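# Clamp the red wire with the meter, then rehang it

## Task

Use the clamp meter to encircle the red wire, with the wire fully inside the jaws, and hold the jaws completely shut around it for several seconds with no interruption. Then remove the meter from the wire. Closing the jaws on any wire other than the red one fails the task. Afterwards return the meter to its original place on its hook, in its original orientation, with the jaws fully shut around the hook. It must stay there without the robot holding it. Finally release it and withdraw the hand.

## Robot and tools

Robot: the upper body of a humanoid on a stand past the table's -x edge (table edge at x = 0.18 m). Only the right arm and its five-finger hand move. The scene frame has its origin on the table plane roughly under the pelvis; +z is up and +x points away from the robot across the table, so the robot's right is -y. The right shoulder sits about 0.28 m above the pelvis, 0.14 m to -y and 0.06 m to +x. The hand point cannot get more than 0.59 m from the shoulder, and the reported position gets less accurate at long reach. Knocking or placing anything off the table fails the task.

Hand point: a spot 0.05 m in front of the palm, where index pad and thumb tip would meet in a pinch. Its own axes: +z along straightened fingers (fingertips extend 0.06-0.07 m beyond it), +y out of the palm, +x across the palm toward the little finger. Sideways the hand spans 0.08 m on the little-finger side; on the thumb side 0.02 m with the thumb swung in front of the palm, up to 0.09 m otherwise. A rigid wrist bracket on the little-finger side protrudes 0.03 m beyond the point in +y and 0.11 m across the palm; it can collide.

A row is 14 numbers, each in [-1, 1], in this order: dx, dy, dz, rx, ry, rz, little, ring, middle, index, thumb_bend, thumb_turn, force_limit, speed. The first six are an offset (not a pose) expressed in the hand point's own axes, measured from the hand pose printed in the latest result that shows it (before any such result in the scene, or for a second call within one reply, from where the arm is when the action begins). Every row counts from that same reference, not from the row before. 1.0 equals 0.6 m of translation or 180 degrees; rx, ry, rz form a single rotation vector. All zeros drives the hand back to the reference, so it is not a pause. Finger values are targets: +1 straight/open, -1 fully curled. thumb_bend +1 straight, -1 bent; thumb_turn +1 beside the palm, -1 across in front of it. A pinch is roughly index -0.22, thumb_bend -0.75, thumb_turn -0.57. force_limit maps -1..+1 to about 0..10 N fingertip stopping force when closing (0..15 N for the two thumb motors); it does not limit opening. speed maps -1..+1 from nearly zero to full (full travel 0.6 s); use -0.9 or lower to close gently.

Tools:
execute_actions {"actions": [...], "pictures": bool}. An empty list returns the state (with pictures) and commands nothing. One action: {"rows": [[14 numbers], ...], "steps": n}, with 1-15 rows and 7-15 steps of 1/30 s (default 15); each row takes one step and the last repeats. One wait: {"steps": n}, up to 300, counted from the previous result, so writing time is included. Only one item per call; a rejected call does nothing. Pictures come only for empty lists or with pictures true.
move {"target": [one 14-number row], "speed": m/s 0.002-0.5, default 0.25; turning up to twice that in rad/s}. Drives the hand point in a straight line to the offset pose over 0.5-10 s (cut off at 10 s). Hand numbers are sent at the start. It does not avoid obstacles, may lag, stray or overshoot speed near full arm extension. Faster contact hits harder; aiming further past a contact presses harder. Its result adds a move: line (done, off_target, moving, held, fault), limits flags (paced = pose clipped; held = some steps blocked, after which the arm can surge) and distance to target.
wait {"seconds": 0-10}: lets time pass without new commands.
zoom_image {"camera": cam_head/cam_high/cam_low/cam_wrist, "region": [x0, y0, x1, y1]} in pixels, at most 504x504; enlarges part of the latest image.
show_instructions {}: shows the scene's reference pages (the clamp meter sheets).
finished_scene {"scene": n}: ends and grades the current scene; irreversible. The goal must hold at that moment.

Timing: the simulation keeps running while the agent writes. Each action's result is captured 7 steps early; those steps run afterwards, before anything new. After an action the arm continues only toward the last clipped pose (each step is clipped to within 70 mm and 16 degrees of the measured pose), so big offsets need several calls; check the printed pose. A Hand target line appears when nothing is pending.

Result lines: end_effector_position (m) and end_effector_quat_wxyz in the scene frame; Joint positions and torques (offset, scaled, noisy); hand_measured (per motor, on the target scale), hand_stopped_by (moving, target, force, stalled, fault), hand_load_n (fingertip load, positive pushing open; near zero means the grip is lost), hand_force_limit, hand_speed. HELD marks steps where the row was partly withheld; pose unreachable means the clearance check altered the command.

Gripping: swing the thumb in front of the palm before reaching; the hand can wrap objects 0.035-0.08 m wide, lying across the palm toward the wrist. Motors move only when their target changes by at least 0.01, then lock; a lock resists 15 N. To tighten, raise force_limit and send a more closed target; to loosen, send a target more open than measured. Resending identical values keeps the grip.

Hazards: a contact torque reaching a joint's load limit (23.5 N m for shoulder and elbow and wrist roll, 4.7 N m for wrist pitch and yaw, held weight included) stops the arm for 10 s. Holding loads heats motors; MOTOR HOT appears from 90 °C and at 120 °C the arm goes limp and falls. Joint ranges (rad): shoulder pitch -1.600..0.500, roll -1.600..0.000, yaw -1.300..1.300, elbow -1.047..2.094, wrist roll -1.972..1.972, pitch -1.614..1.614, yaw -1.614..1.614. Avoid drops, slips, slams and hard shoves.

Each tool is called by a JSON object that holds its "op" and its "data", one argument or row to a line.

Reference images:

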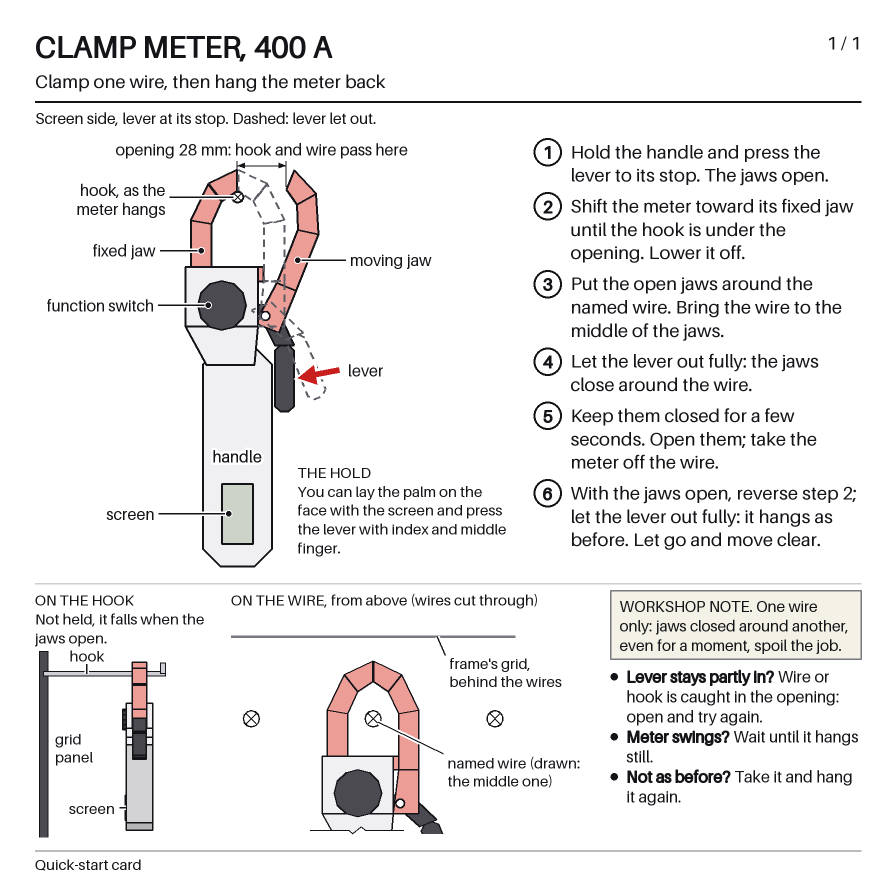

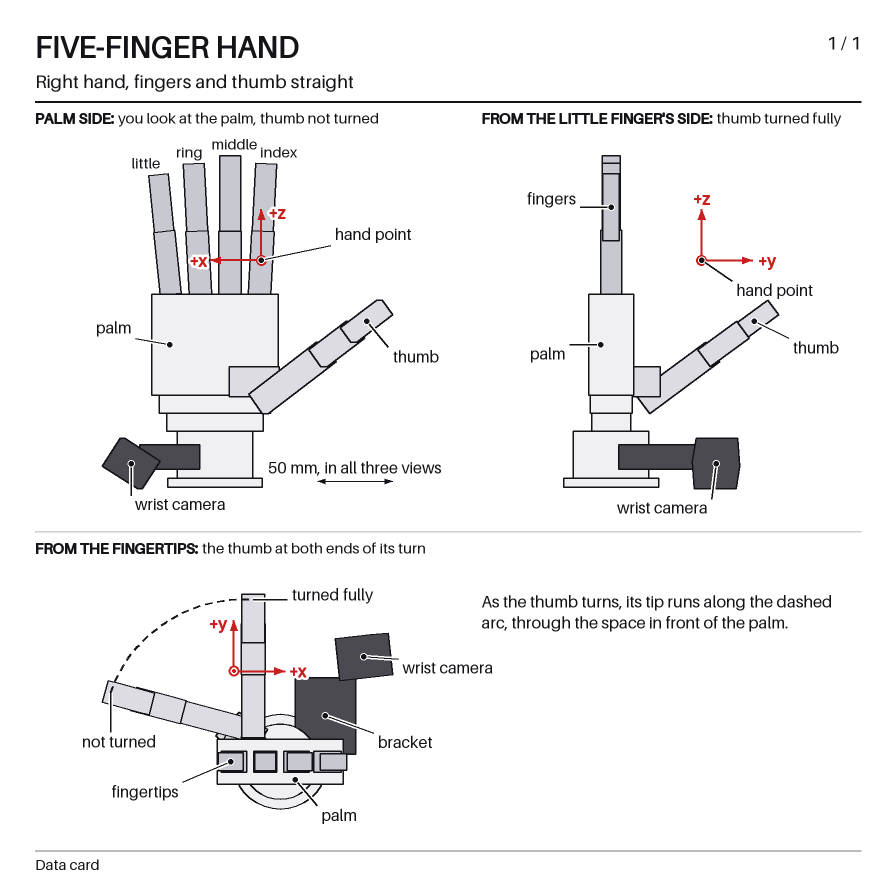

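## Session

{"op": "execute_actions", "data": {
  "actions": []
}}

Scene clock: 0.00 s of 8700.00 s.
end_effector_position=(+0.2362, +0.0115, +0.1748) hand_measured=(+1.000, +1.000, +1.000, +1.000, +1.000, +1.000) hand_load_n=(+0.0, +0.0, +0.0, +0.0, +0.0, +0.0) hand_stopped_by=(target, target, target, target, target, target) hand_force_limit=0.00 hand_speed=-0.80 end_effector_quat_wxyz=(+0.689, -0.671, +0.079, -0.262)
Joint positions: [ 0.057 -0.545 -0.155 -0.805 -0.862 -0.767  0.292]
Joint velocities: [ 0.     0.003 -0.005  0.006 -0.005  0.     0.   ]
Joint torques (N m, as the arm reports them, + toward a larger angle): no reading
Motor temperatures (°C, as the motors report them): [45 43 41 42 54 31 33]
Hand target: +0.236, +0.012, +0.175; +0.689, -0.671, +0.079, -0.262

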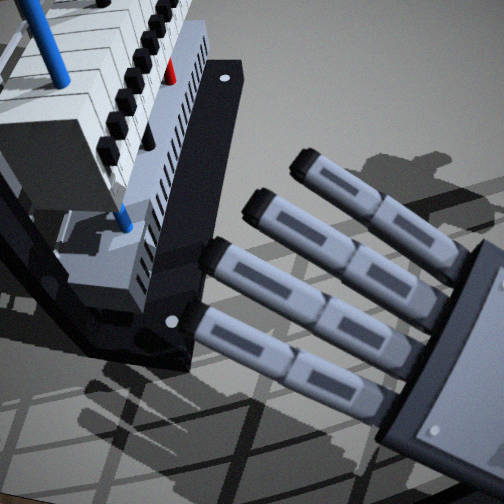

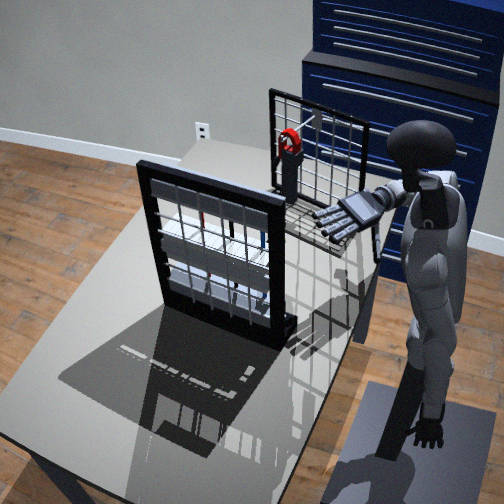

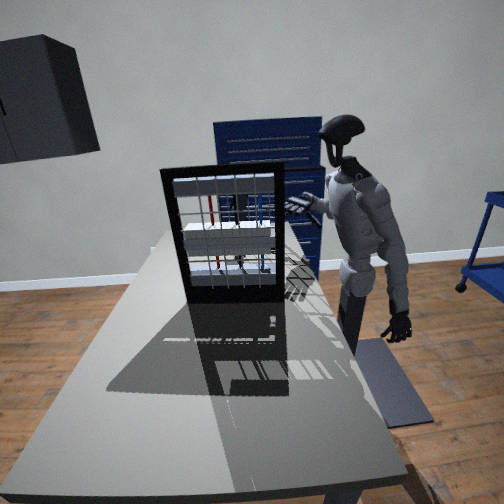

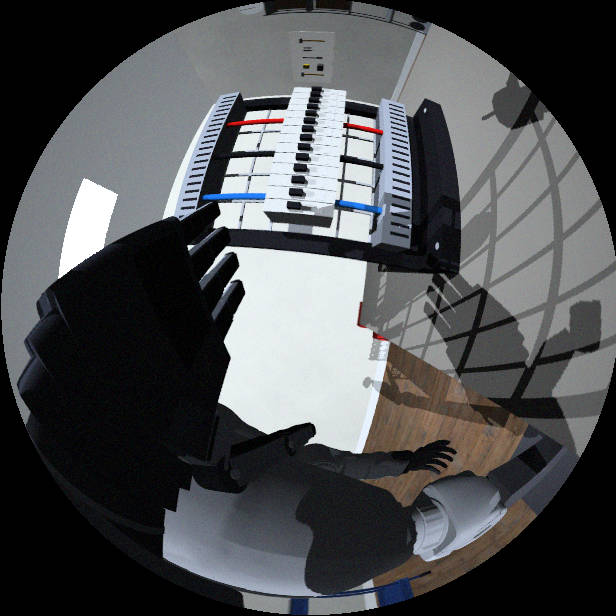

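{"op": "zoom_image", "data": {
  "camera": "cam_high",
  "region": [240, 70, 420, 270]
}}

{"op": "zoom_image", "data": {
  "camera": "cam_high",
  "region": [120, 150, 330, 360]
}}

{"op": "zoom_image", "data": {
  "camera": "cam_low",
  "region": [140, 110, 360, 320]
}}

Region (240, 70, 420, 270) of cam_high's 504x504 image, scaled by 2.520, with more detail than that image has; it fills the left 454 columns of this view, and the rest is white.

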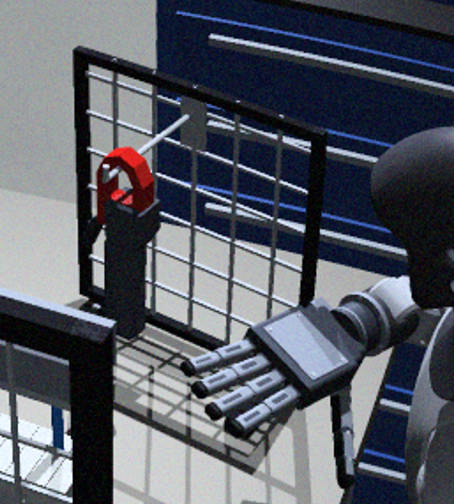

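Region (120, 150, 330, 360) of cam_high's 504x504 image, scaled by 2.400, with more detail than that image has.

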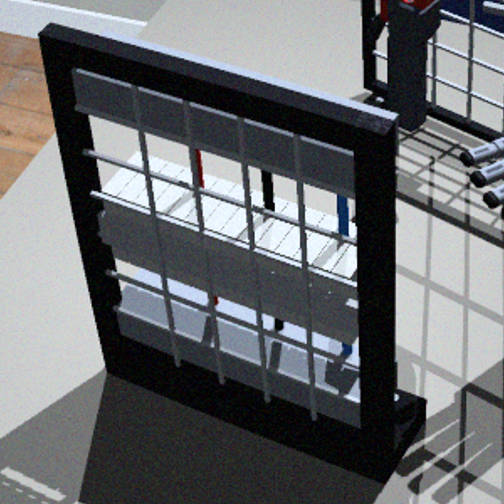

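Region (140, 110, 360, 320) of cam_low's 504x504 image, scaled by 2.291, with more detail than that image has; it fills the top 481 rows of this view, and the rest is white.

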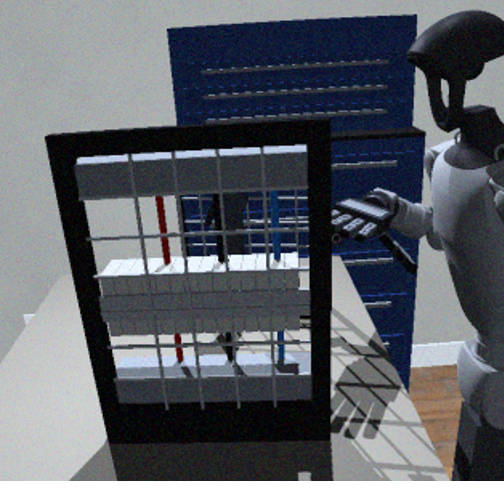

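{"op": "zoom_image", "data": {
  "camera": "cam_wrist",
  "region": [160, 70, 480, 320]
}}

{"op": "zoom_image", "data": {
  "camera": "cam_high",
  "region": [260, 110, 340, 220]
}}

Region (160, 70, 480, 320) of cam_wrist's 616x616 image, scaled by 1.575, with more detail than that image has; it fills the top 394 rows of this view, and the rest is white.

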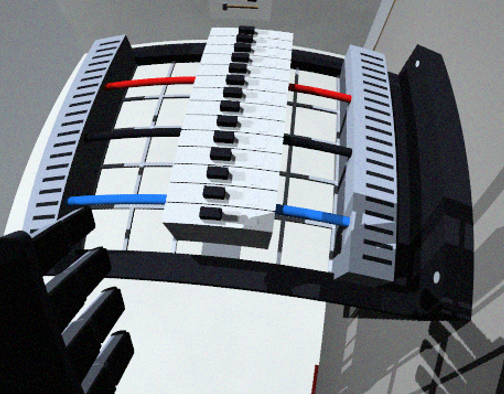

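Region (260, 110, 340, 220) of cam_high's 504x504 image, scaled by 4.582, with more detail than that image has; it fills the left 367 columns of this view, and the rest is white.

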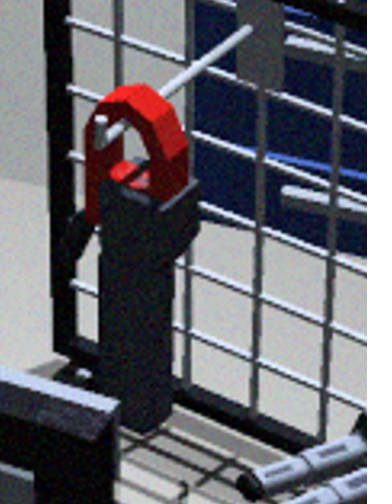

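{"op": "zoom_image", "data": {
  "camera": "cam_high",
  "region": [252, 252, 504, 504]
}}

{"op": "zoom_image", "data": {
  "camera": "cam_high",
  "region": [0, 252, 252, 504]
}}

{"op": "zoom_image", "data": {
  "camera": "cam_high",
  "region": [100, 100, 300, 300]
}}

{"op": "zoom_image", "data": {
  "camera": "cam_high",
  "region": [300, 150, 420, 290]
}}

Region (252, 252, 504, 504) of cam_high's 504x504 image, scaled by 2.000, with more detail than that image has.

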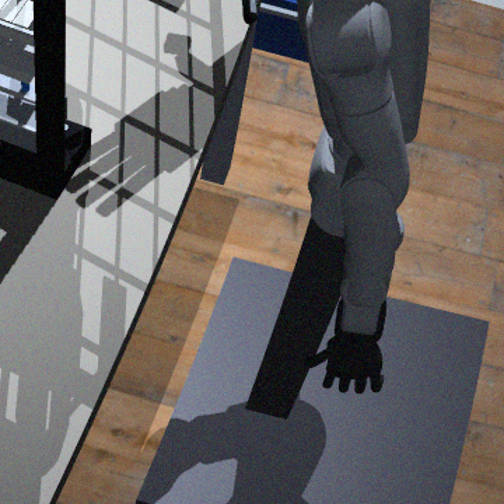

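Region (0, 252, 252, 504) of cam_high's 504x504 image, scaled by 2.000, with more detail than that image has.

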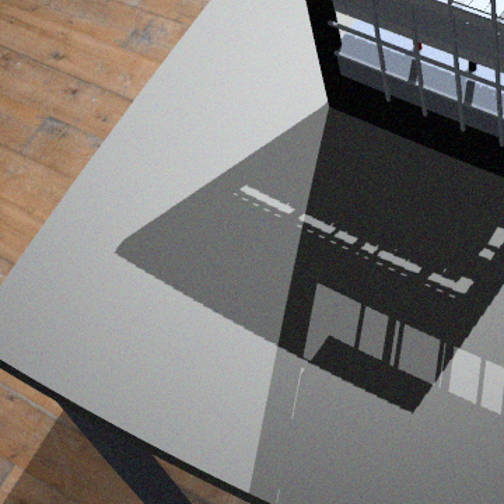

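Region (100, 100, 300, 300) of cam_high's 504x504 image, scaled by 2.520, with more detail than that image has.

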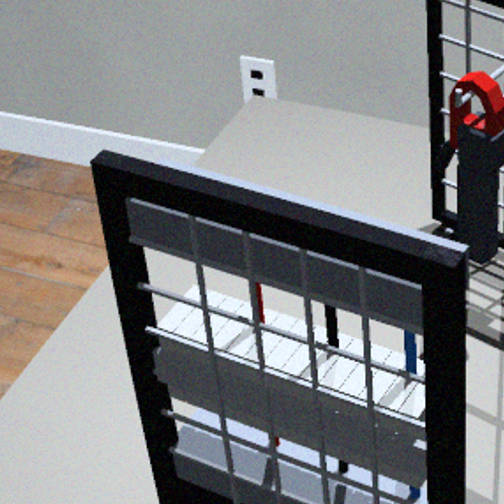

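Region (300, 150, 420, 290) of cam_high's 504x504 image, scaled by 3.600, with more detail than that image has; it fills the left 432 columns of this view, and the rest is white.

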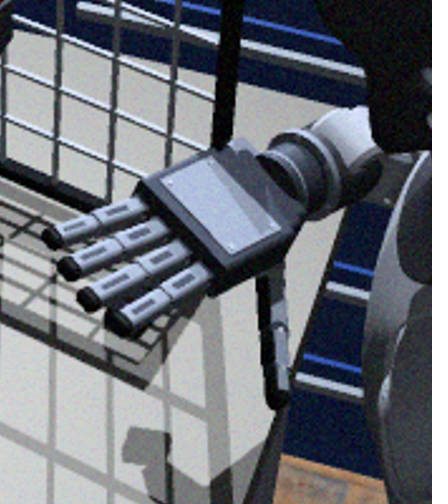

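{"op": "move", "data": {
  "target": [0.1967,-0.0253,-0.1545,0.2710,0.3904,0.4630,1,1,1,1,1,-1,0,0.5],
  "speed": 0.4
}}

Scene clock: 16.77 s of 8700.00 s.
end_effector_position=(+0.2911, -0.1283, +0.2175) hand_measured=(+1.000, +1.000, +1.000, +1.000, +1.000, -1.000) hand_load_n=(+0.0, +0.0, +0.0, +0.0, +0.0, +0.0) hand_stopped_by=(target, target, target, target, target, target) hand_force_limit=0.00 hand_speed=0.50 end_effector_quat_wxyz=(+0.708, +0.104, +0.694, -0.082)
Joint positions: [ 0.522 -0.537  0.441 -0.961  0.095 -0.009 -0.854]
Joint velocities: [-0.002  0.006  0.008 -0.002  0.003  0.005  0.   ]
Joint torques (N m, as the arm reports them, + toward a larger angle): [ 0.21 -1.1  -1.34 -4.04 -0.83 -0.97 -0.06]
Motor temperatures (°C, as the motors report them): [45 43 41 43 54 32 34]
Hand target: +0.291, -0.129, +0.217; +0.706, +0.105, +0.695, -0.083
Off the commanded pose: 0.008 m, 2 deg.
joint sent to its limit — the command would take joint 1 (shoulder pitch) past its upper limit, so that joint was sent only as far as its limit.
Kept back: nothing.
After step 90, 10.17 s passed at rest.
move: off_target

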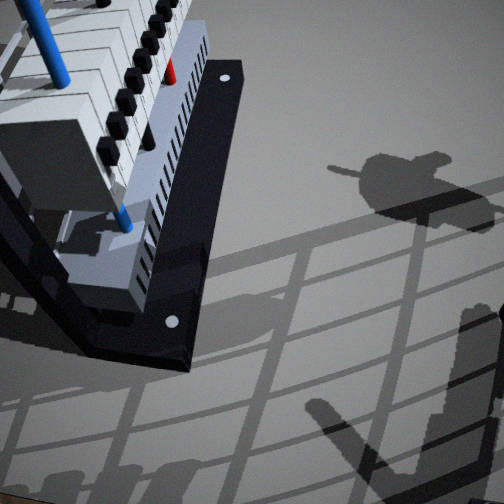

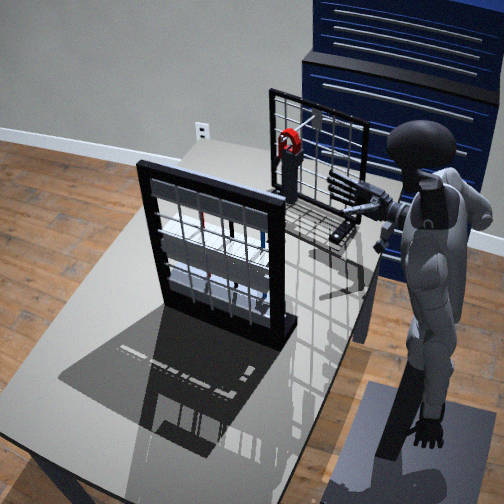

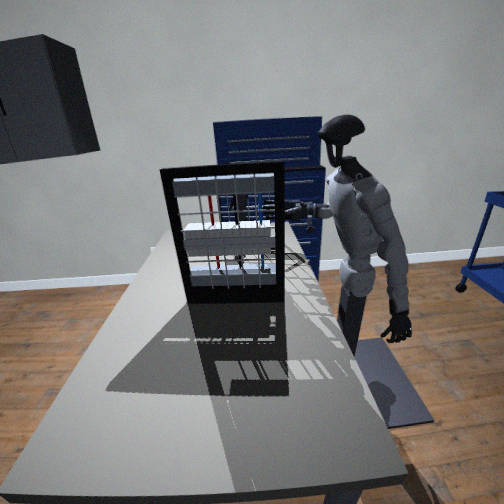

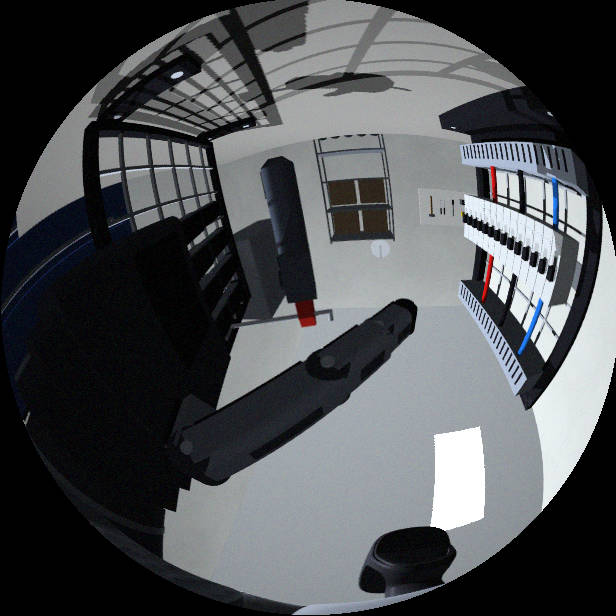

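{"op": "zoom_image", "data": {
  "camera": "cam_wrist",
  "region": [160, 120, 440, 360]
}}

{"op": "zoom_image", "data": {
  "camera": "cam_high",
  "region": [260, 110, 420, 270]
}}

Region (160, 120, 440, 360) of cam_wrist's 616x616 image, scaled by 1.800, with more detail than that image has; it fills the top 432 rows of this view, and the rest is white.

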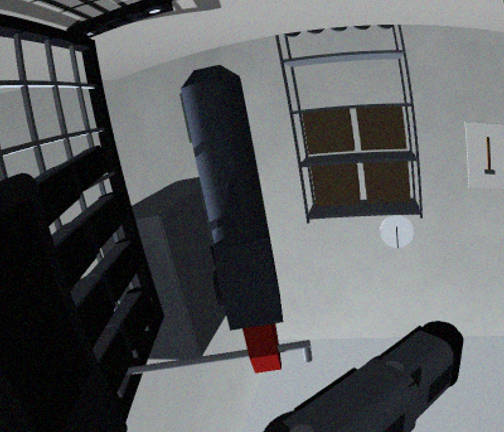

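Region (260, 110, 420, 270) of cam_high's 504x504 image, scaled by 3.150, with more detail than that image has.

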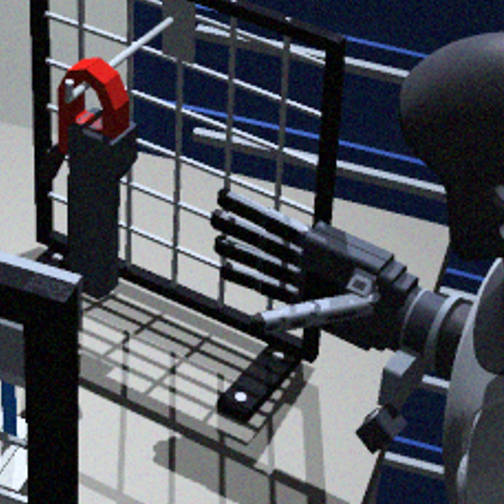

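{"op": "zoom_image", "data": {
  "camera": "cam_wrist",
  "region": [400, 80, 616, 420]
}}

{"op": "zoom_image", "data": {
  "camera": "cam_wrist",
  "region": [200, 140, 360, 350]
}}

Region (400, 80, 616, 420) of cam_wrist's 616x616 image, scaled by 1.482, with more detail than that image has; it fills the left 320 columns of this view, and the rest is white.

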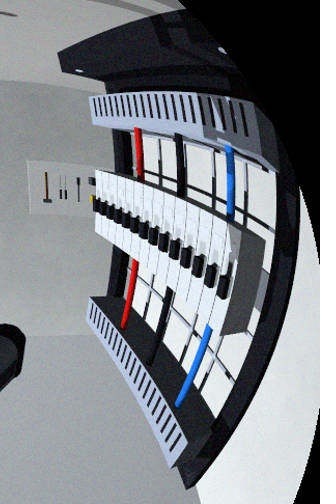

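Region (200, 140, 360, 350) of cam_wrist's 616x616 image, scaled by 2.400, with more detail than that image has; it fills the left 384 columns of this view, and the rest is white.

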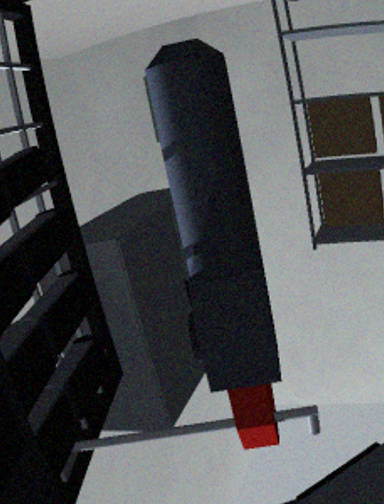

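{"op": "move", "data": {
  "target": [0.003,0.0,0.21,0,0.0048,-0.0105,1,1,1,1,1,-1,0,0.5],
  "speed": 0.15
}}

Scene clock: 26.40 s of 8700.00 s.
end_effector_position=(+0.4124, -0.1615, +0.2162) hand_measured=(+1.000, +1.000, +1.000, +1.000, +1.000, -1.000) hand_load_n=(+0.0, +0.0, +0.0, +0.0, +0.0, +0.0) hand_stopped_by=(target, target, target, target, target, target) hand_force_limit=0.00 hand_speed=0.50 end_effector_quat_wxyz=(+0.703, +0.093, +0.698, -0.096)
Joint positions: [-0.108 -0.572  0.113 -0.626  0.546  0.321 -0.747]
Joint velocities: [-0.009 -0.003  0.003 -0.005  0.     0.     0.001]
Joint torques (N m, as the arm reports them, + toward a larger angle): [-1.93 -2.15 -2.46 -3.08 -0.72 -1.07  0.1 ]
Motor temperatures (°C, as the motors report them): [45 43 41 44 54 33 34]
Hand target: +0.413, -0.161, +0.215; +0.702, +0.093, +0.700, -0.094
Off the commanded pose: 0.002 m, 0 deg.
Kept back: nothing.
After step 90, 5.37 s passed at rest.
move: done

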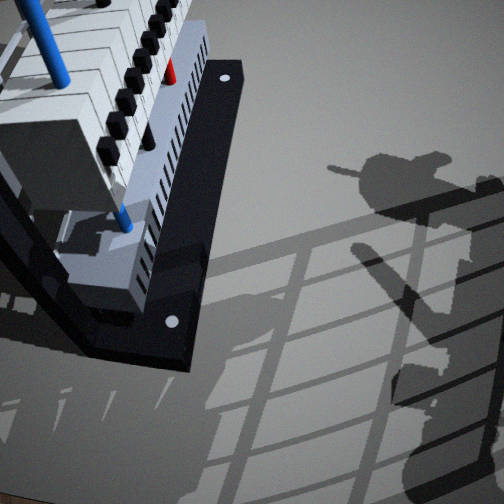

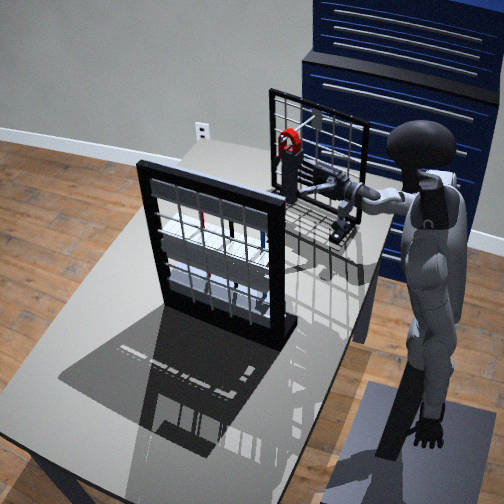

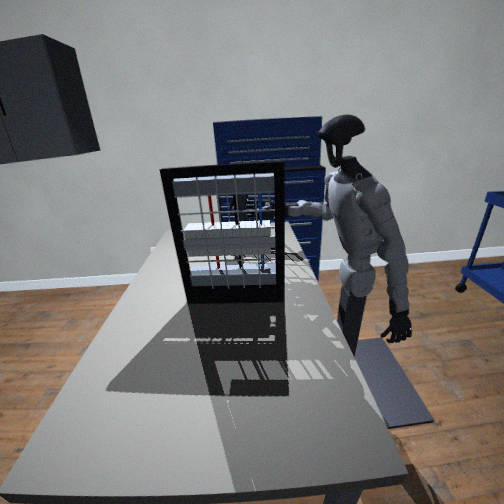

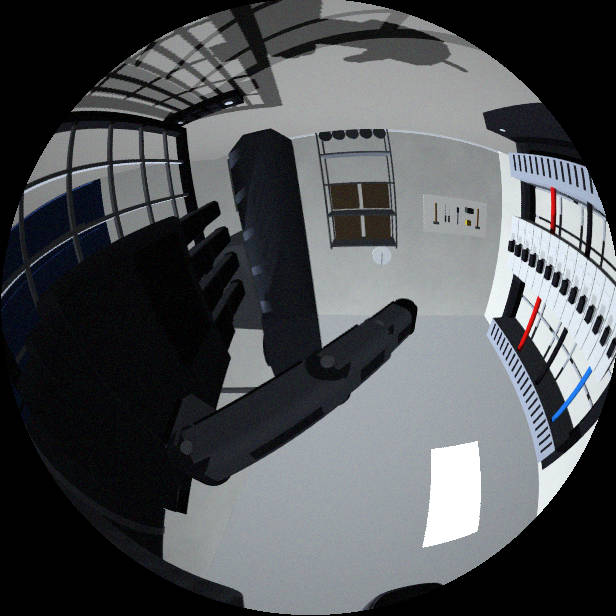

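{"op": "zoom_image", "data": {
  "camera": "cam_wrist",
  "region": [160, 110, 440, 430]
}}

{"op": "zoom_image", "data": {
  "camera": "cam_high",
  "region": [260, 110, 380, 250]
}}

Region (160, 110, 440, 430) of cam_wrist's 616x616 image, scaled by 1.575, with more detail than that image has; it fills the left 441 columns of this view, and the rest is white.

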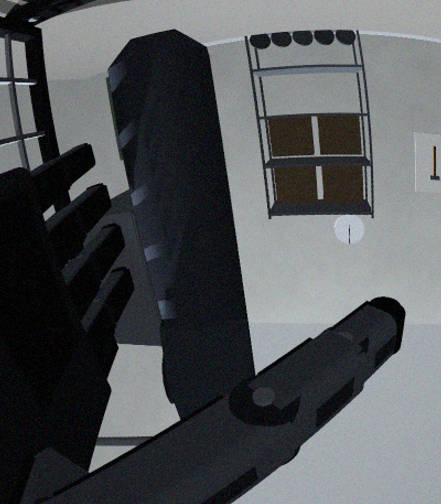

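Region (260, 110, 380, 250) of cam_high's 504x504 image, scaled by 3.600, with more detail than that image has; it fills the left 432 columns of this view, and the rest is white.

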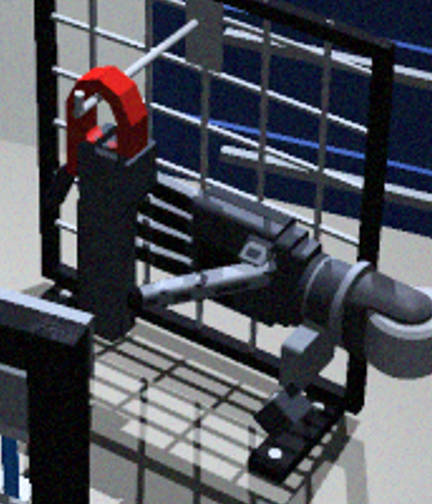

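{"op": "move", "data": {
  "target": [-0.007,0.02,0.09,0,0,0,1,1,1,1,1,-1,0,0.5],
  "speed": 0.08
}}

Scene clock: 28.53 s of 8700.00 s.
end_effector_position=(+0.4675, -0.1651, +0.2198) hand_measured=(+1.000, +1.000, +1.000, +1.000, +1.000, -1.000) hand_load_n=(+0.0, +0.0, +0.0, +0.0, +0.0, +0.0) hand_stopped_by=(target, target, target, target, target, target) hand_force_limit=0.00 hand_speed=0.50 end_effector_quat_wxyz=(+0.704, +0.093, +0.697, -0.099)
Joint positions: [-0.381 -0.554  0.112 -0.342  0.565  0.337 -0.68 ]
Joint velocities: [-0.015 -0.012 -0.006  0.     0.     0.     0.003]
Joint torques (N m, as the arm reports them, + toward a larger angle): [-2.96 -2.09 -2.28 -2.97 -0.73 -1.31  0.13]
Motor temperatures (°C, as the motors report them): [46 43 41 44 54 33 33]
Hand target: +0.468, -0.164, +0.219; +0.703, +0.093, +0.698, -0.096
Off the commanded pose: 0.001 m, 0 deg.
Kept back: nothing.
move: done

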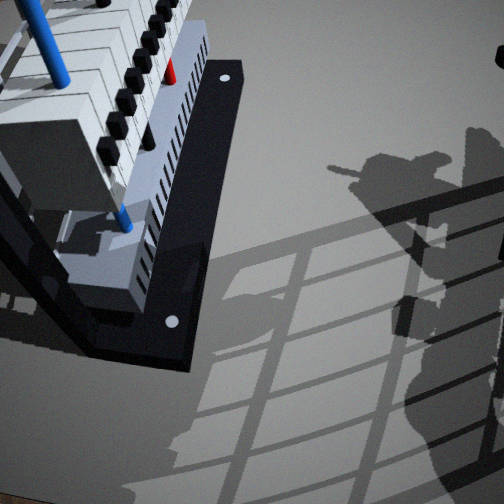

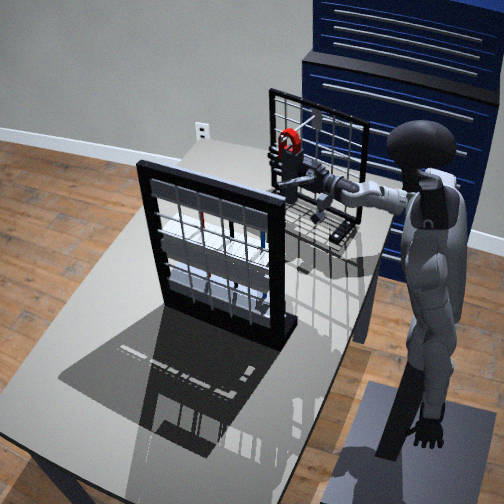

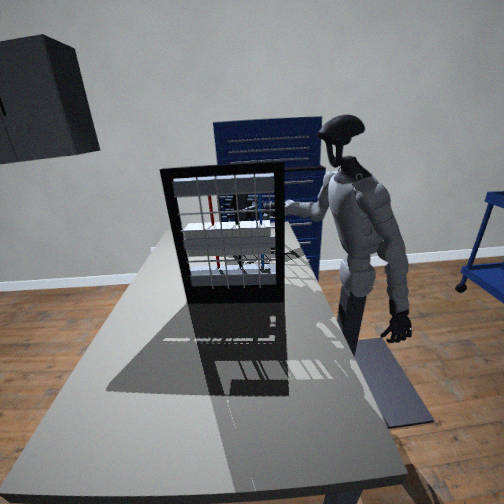

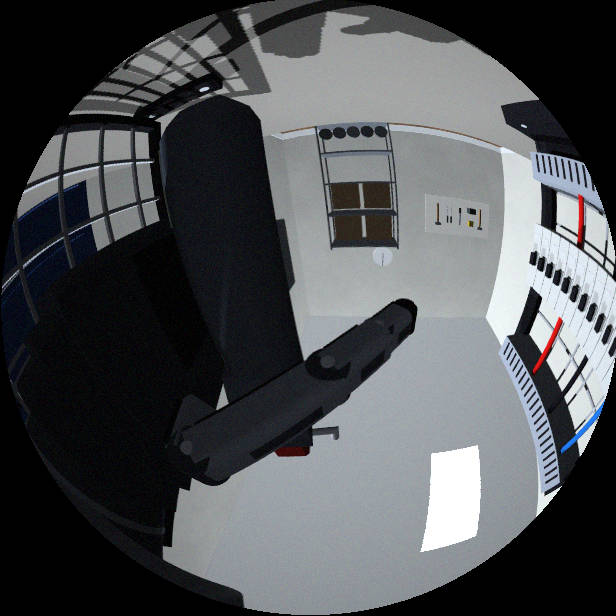

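{"op": "zoom_image", "data": {
  "camera": "cam_high",
  "region": [255, 110, 355, 230]
}}

{"op": "zoom_image", "data": {
  "camera": "cam_wrist",
  "region": [100, 80, 420, 480]
}}

{"op": "zoom_image", "data": {
  "camera": "cam_low",
  "region": [200, 170, 300, 240]
}}

Region (255, 110, 355, 230) of cam_high's 504x504 image, scaled by 4.200, with more detail than that image has.

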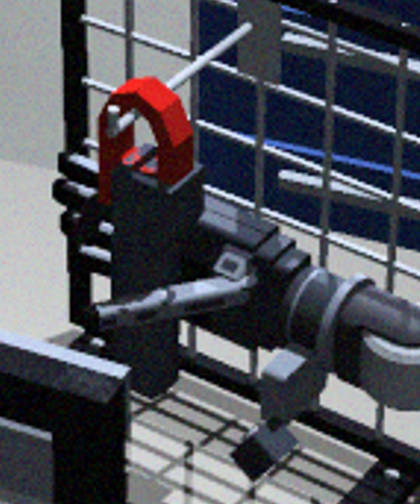

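Region (100, 80, 420, 480) of cam_wrist's 616x616 image, scaled by 1.260, with more detail than that image has; it fills the left 403 columns of this view, and the rest is white.

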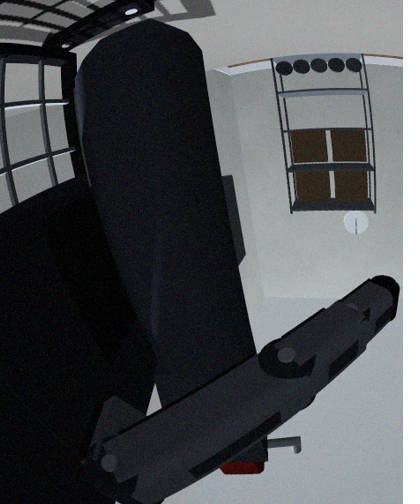

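Region (200, 170, 300, 240) of cam_low's 504x504 image, scaled by 5.040, with more detail than that image has; it fills the top 353 rows of this view, and the rest is white.

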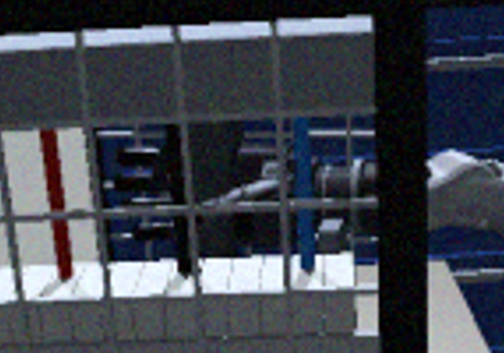

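{"op": "move", "data": {
  "target": [0,0.008,0,0,0,0,-0.9,-0.9,1,1,1,-1,0.6,-0.4],
  "speed": 0.02
}}

Scene clock: 31.83 s of 8700.00 s.
end_effector_position=(+0.4685, -0.1618, +0.2198) hand_measured=(-0.760, -0.724, +1.000, +1.000, +1.000, -1.000) hand_load_n=(+10.0, +9.0, +0.0, +0.0, +0.0, +0.0) hand_stopped_by=(force, force, target, target, target, target) hand_force_limit=0.60 hand_speed=-0.40 end_effector_quat_wxyz=(+0.704, +0.095, +0.697, -0.098)
Joint positions: [-0.392 -0.548  0.128 -0.339  0.564  0.337 -0.698]
Joint velocities: [-0.005  0.006 -0.006  0.003  0.     0.     0.   ]
Joint torques (N m, as the arm reports them, + toward a larger angle): [-3.18 -2.23 -2.12 -3.21 -1.03 -1.16  0.04]
Motor temperatures (°C, as the motors report them): [46 44 42 44 54 33 33]
Hand target: +0.469, -0.160, +0.220; +0.704, +0.093, +0.697, -0.098
Off the commanded pose: 0.001 m, 0 deg.
Kept back: nothing.
move: done

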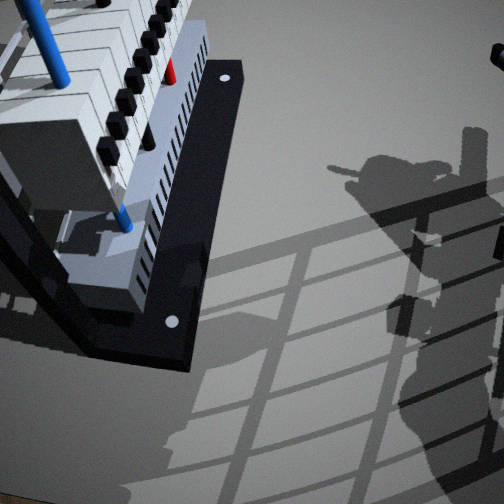

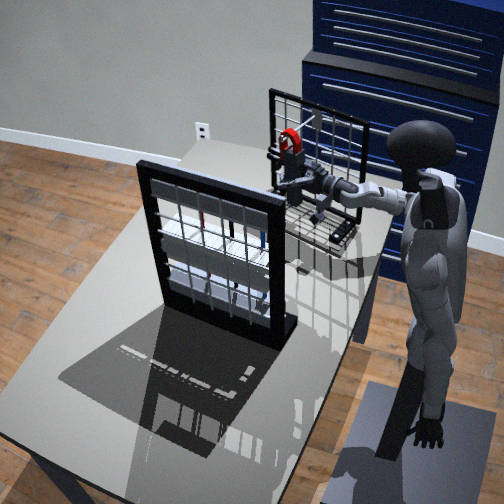

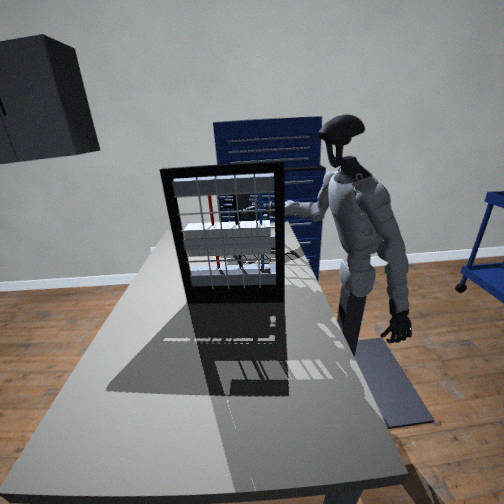

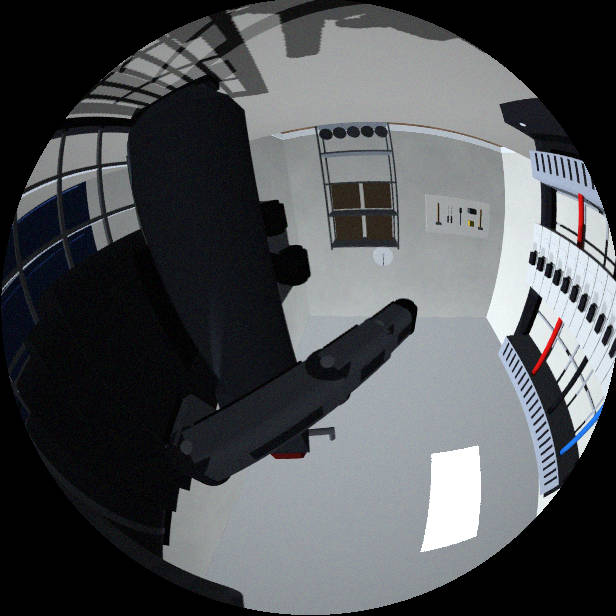

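{"op": "zoom_image", "data": {
  "camera": "cam_high",
  "region": [255, 110, 355, 230]
}}

{"op": "zoom_image", "data": {
  "camera": "cam_low",
  "region": [200, 170, 300, 240]
}}

Region (255, 110, 355, 230) of cam_high's 504x504 image, scaled by 4.200, with more detail than that image has.

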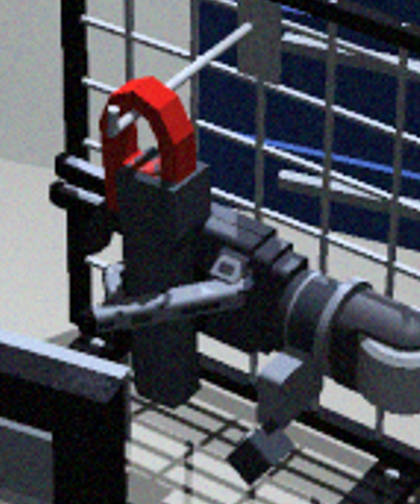

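Region (200, 170, 300, 240) of cam_low's 504x504 image, scaled by 5.040, with more detail than that image has; it fills the top 353 rows of this view, and the rest is white.

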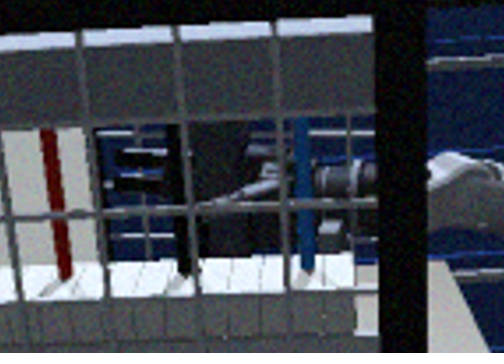

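{"op": "move", "data": {
  "target": [0,0.002,0.017,0,0,0,-0.45,-0.45,1,1,1,-1,0.6,0.2],
  "speed": 0.03
}}

{"op": "move", "data": {
  "target": [0,0,0,0,0,0,-0.9,-0.9,1,1,1,-1,0.6,-0.5],
  "speed": 0.03
}}

Scene clock: 33.57 s of 8700.00 s.
end_effector_position=(+0.4783, -0.1645, +0.2193) hand_measured=(-0.450, -0.450, +1.000, +1.000, +1.000, -1.000) hand_load_n=(+0.0, +0.0, +0.0, +0.0, +0.0, +0.0) hand_stopped_by=(target, target, target, target, target, target) hand_force_limit=0.60 hand_speed=0.20 end_effector_quat_wxyz=(+0.703, +0.095, +0.698, -0.101)
Joint positions: [-0.435 -0.548  0.128 -0.275  0.564  0.326 -0.68 ]
Joint velocities: [ 0.    -0.009 -0.005 -0.009 -0.003 -0.003  0.   ]
Joint torques (N m, as the arm reports them, + toward a larger angle): [-3.44 -2.19 -2.3  -2.92 -0.86 -1.36  0.16]
Motor temperatures (°C, as the motors report them): [47 44 42 44 54 34 33]
Hand target: +0.479, -0.163, +0.220; +0.704, +0.095, +0.697, -0.099
Off the commanded pose: 0.001 m, 0 deg.
Kept back: nothing.
move: done

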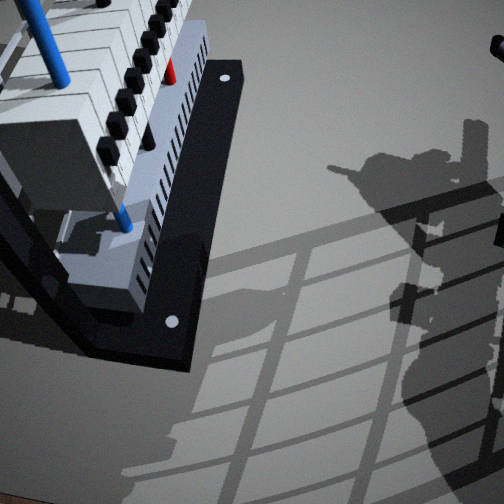

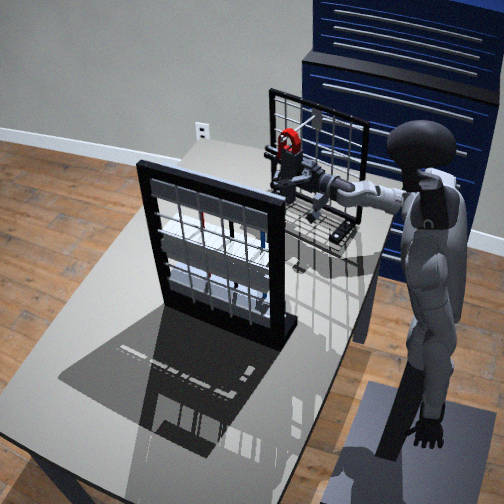

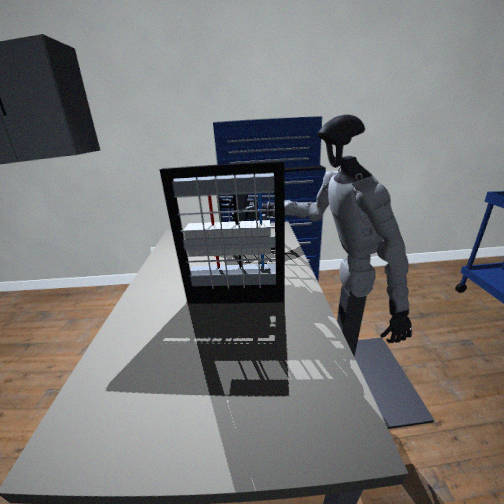

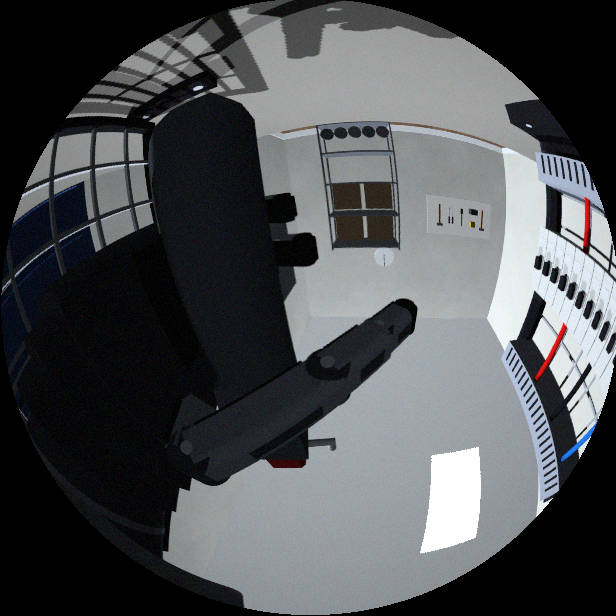

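Scene clock: 34.23 s of 8700.00 s.
end_effector_position=(+0.4783, -0.1647, +0.2192) hand_measured=(-0.766, -0.750, +1.000, +1.000, +1.000, -1.000) hand_load_n=(+11.0, +8.5, +0.0, +0.0, +0.0, +0.0) hand_stopped_by=(force, force, target, target, target, target) hand_force_limit=0.60 hand_speed=-0.50 end_effector_quat_wxyz=(+0.703, +0.095, +0.698, -0.101)
Joint positions: [-0.435 -0.548  0.128 -0.275  0.564  0.325 -0.681]
Joint velocities: [-0.005  0.017  0.002  0.006 -0.012  0.     0.   ]
Joint torques (N m, as the arm reports them, + toward a larger angle): [-3.22 -2.42 -2.46 -3.13 -0.77 -1.21  0.02]
Motor temperatures (°C, as the motors report them): [47 44 42 44 54 34 33]
Hand target: +0.478, -0.165, +0.219; +0.703, +0.095, +0.698, -0.101
Off the commanded pose: 0.000 m, 0 deg.
Kept back: nothing.
move: done

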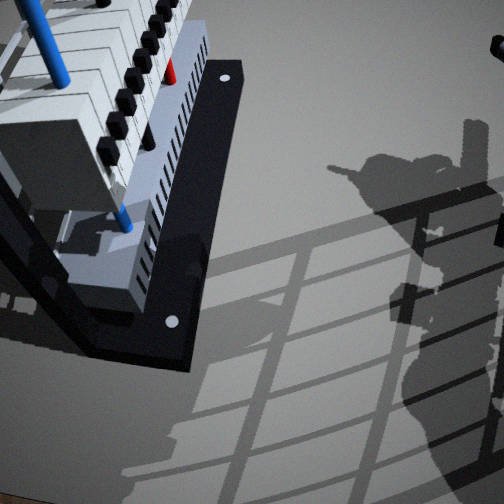

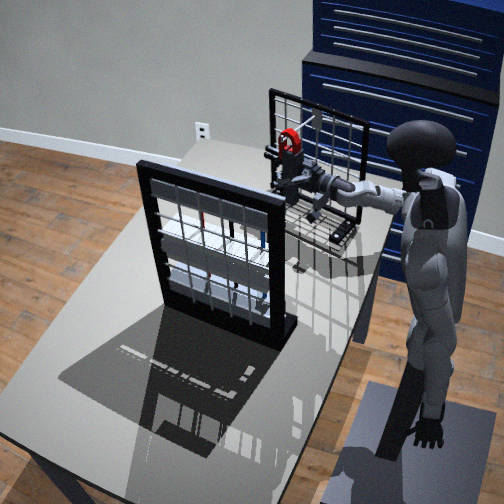

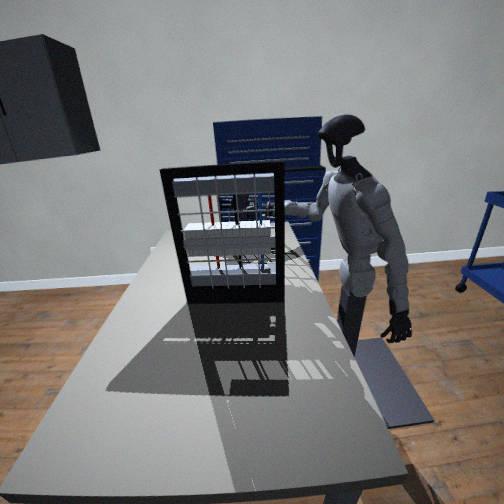

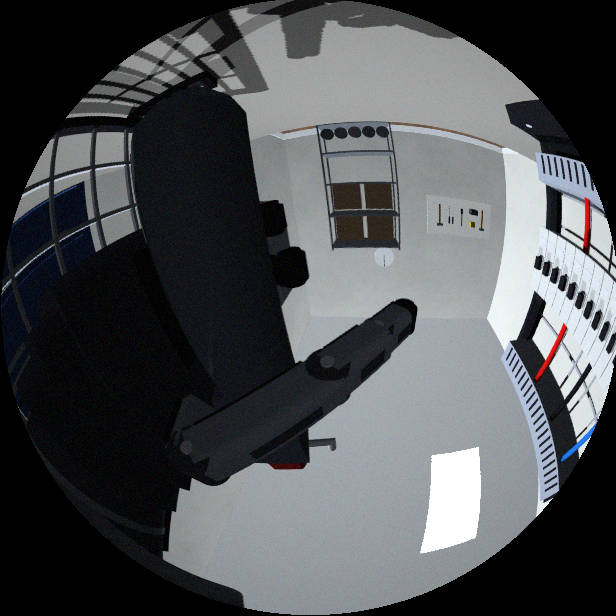

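{"op": "zoom_image", "data": {
  "camera": "cam_high",
  "region": [255, 110, 355, 230]
}}

Region (255, 110, 355, 230) of cam_high's 504x504 image, scaled by 4.200, with more detail than that image has.

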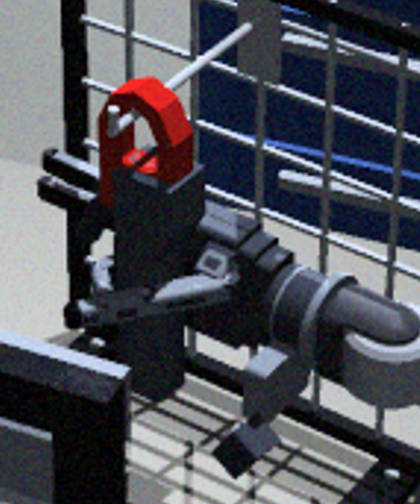

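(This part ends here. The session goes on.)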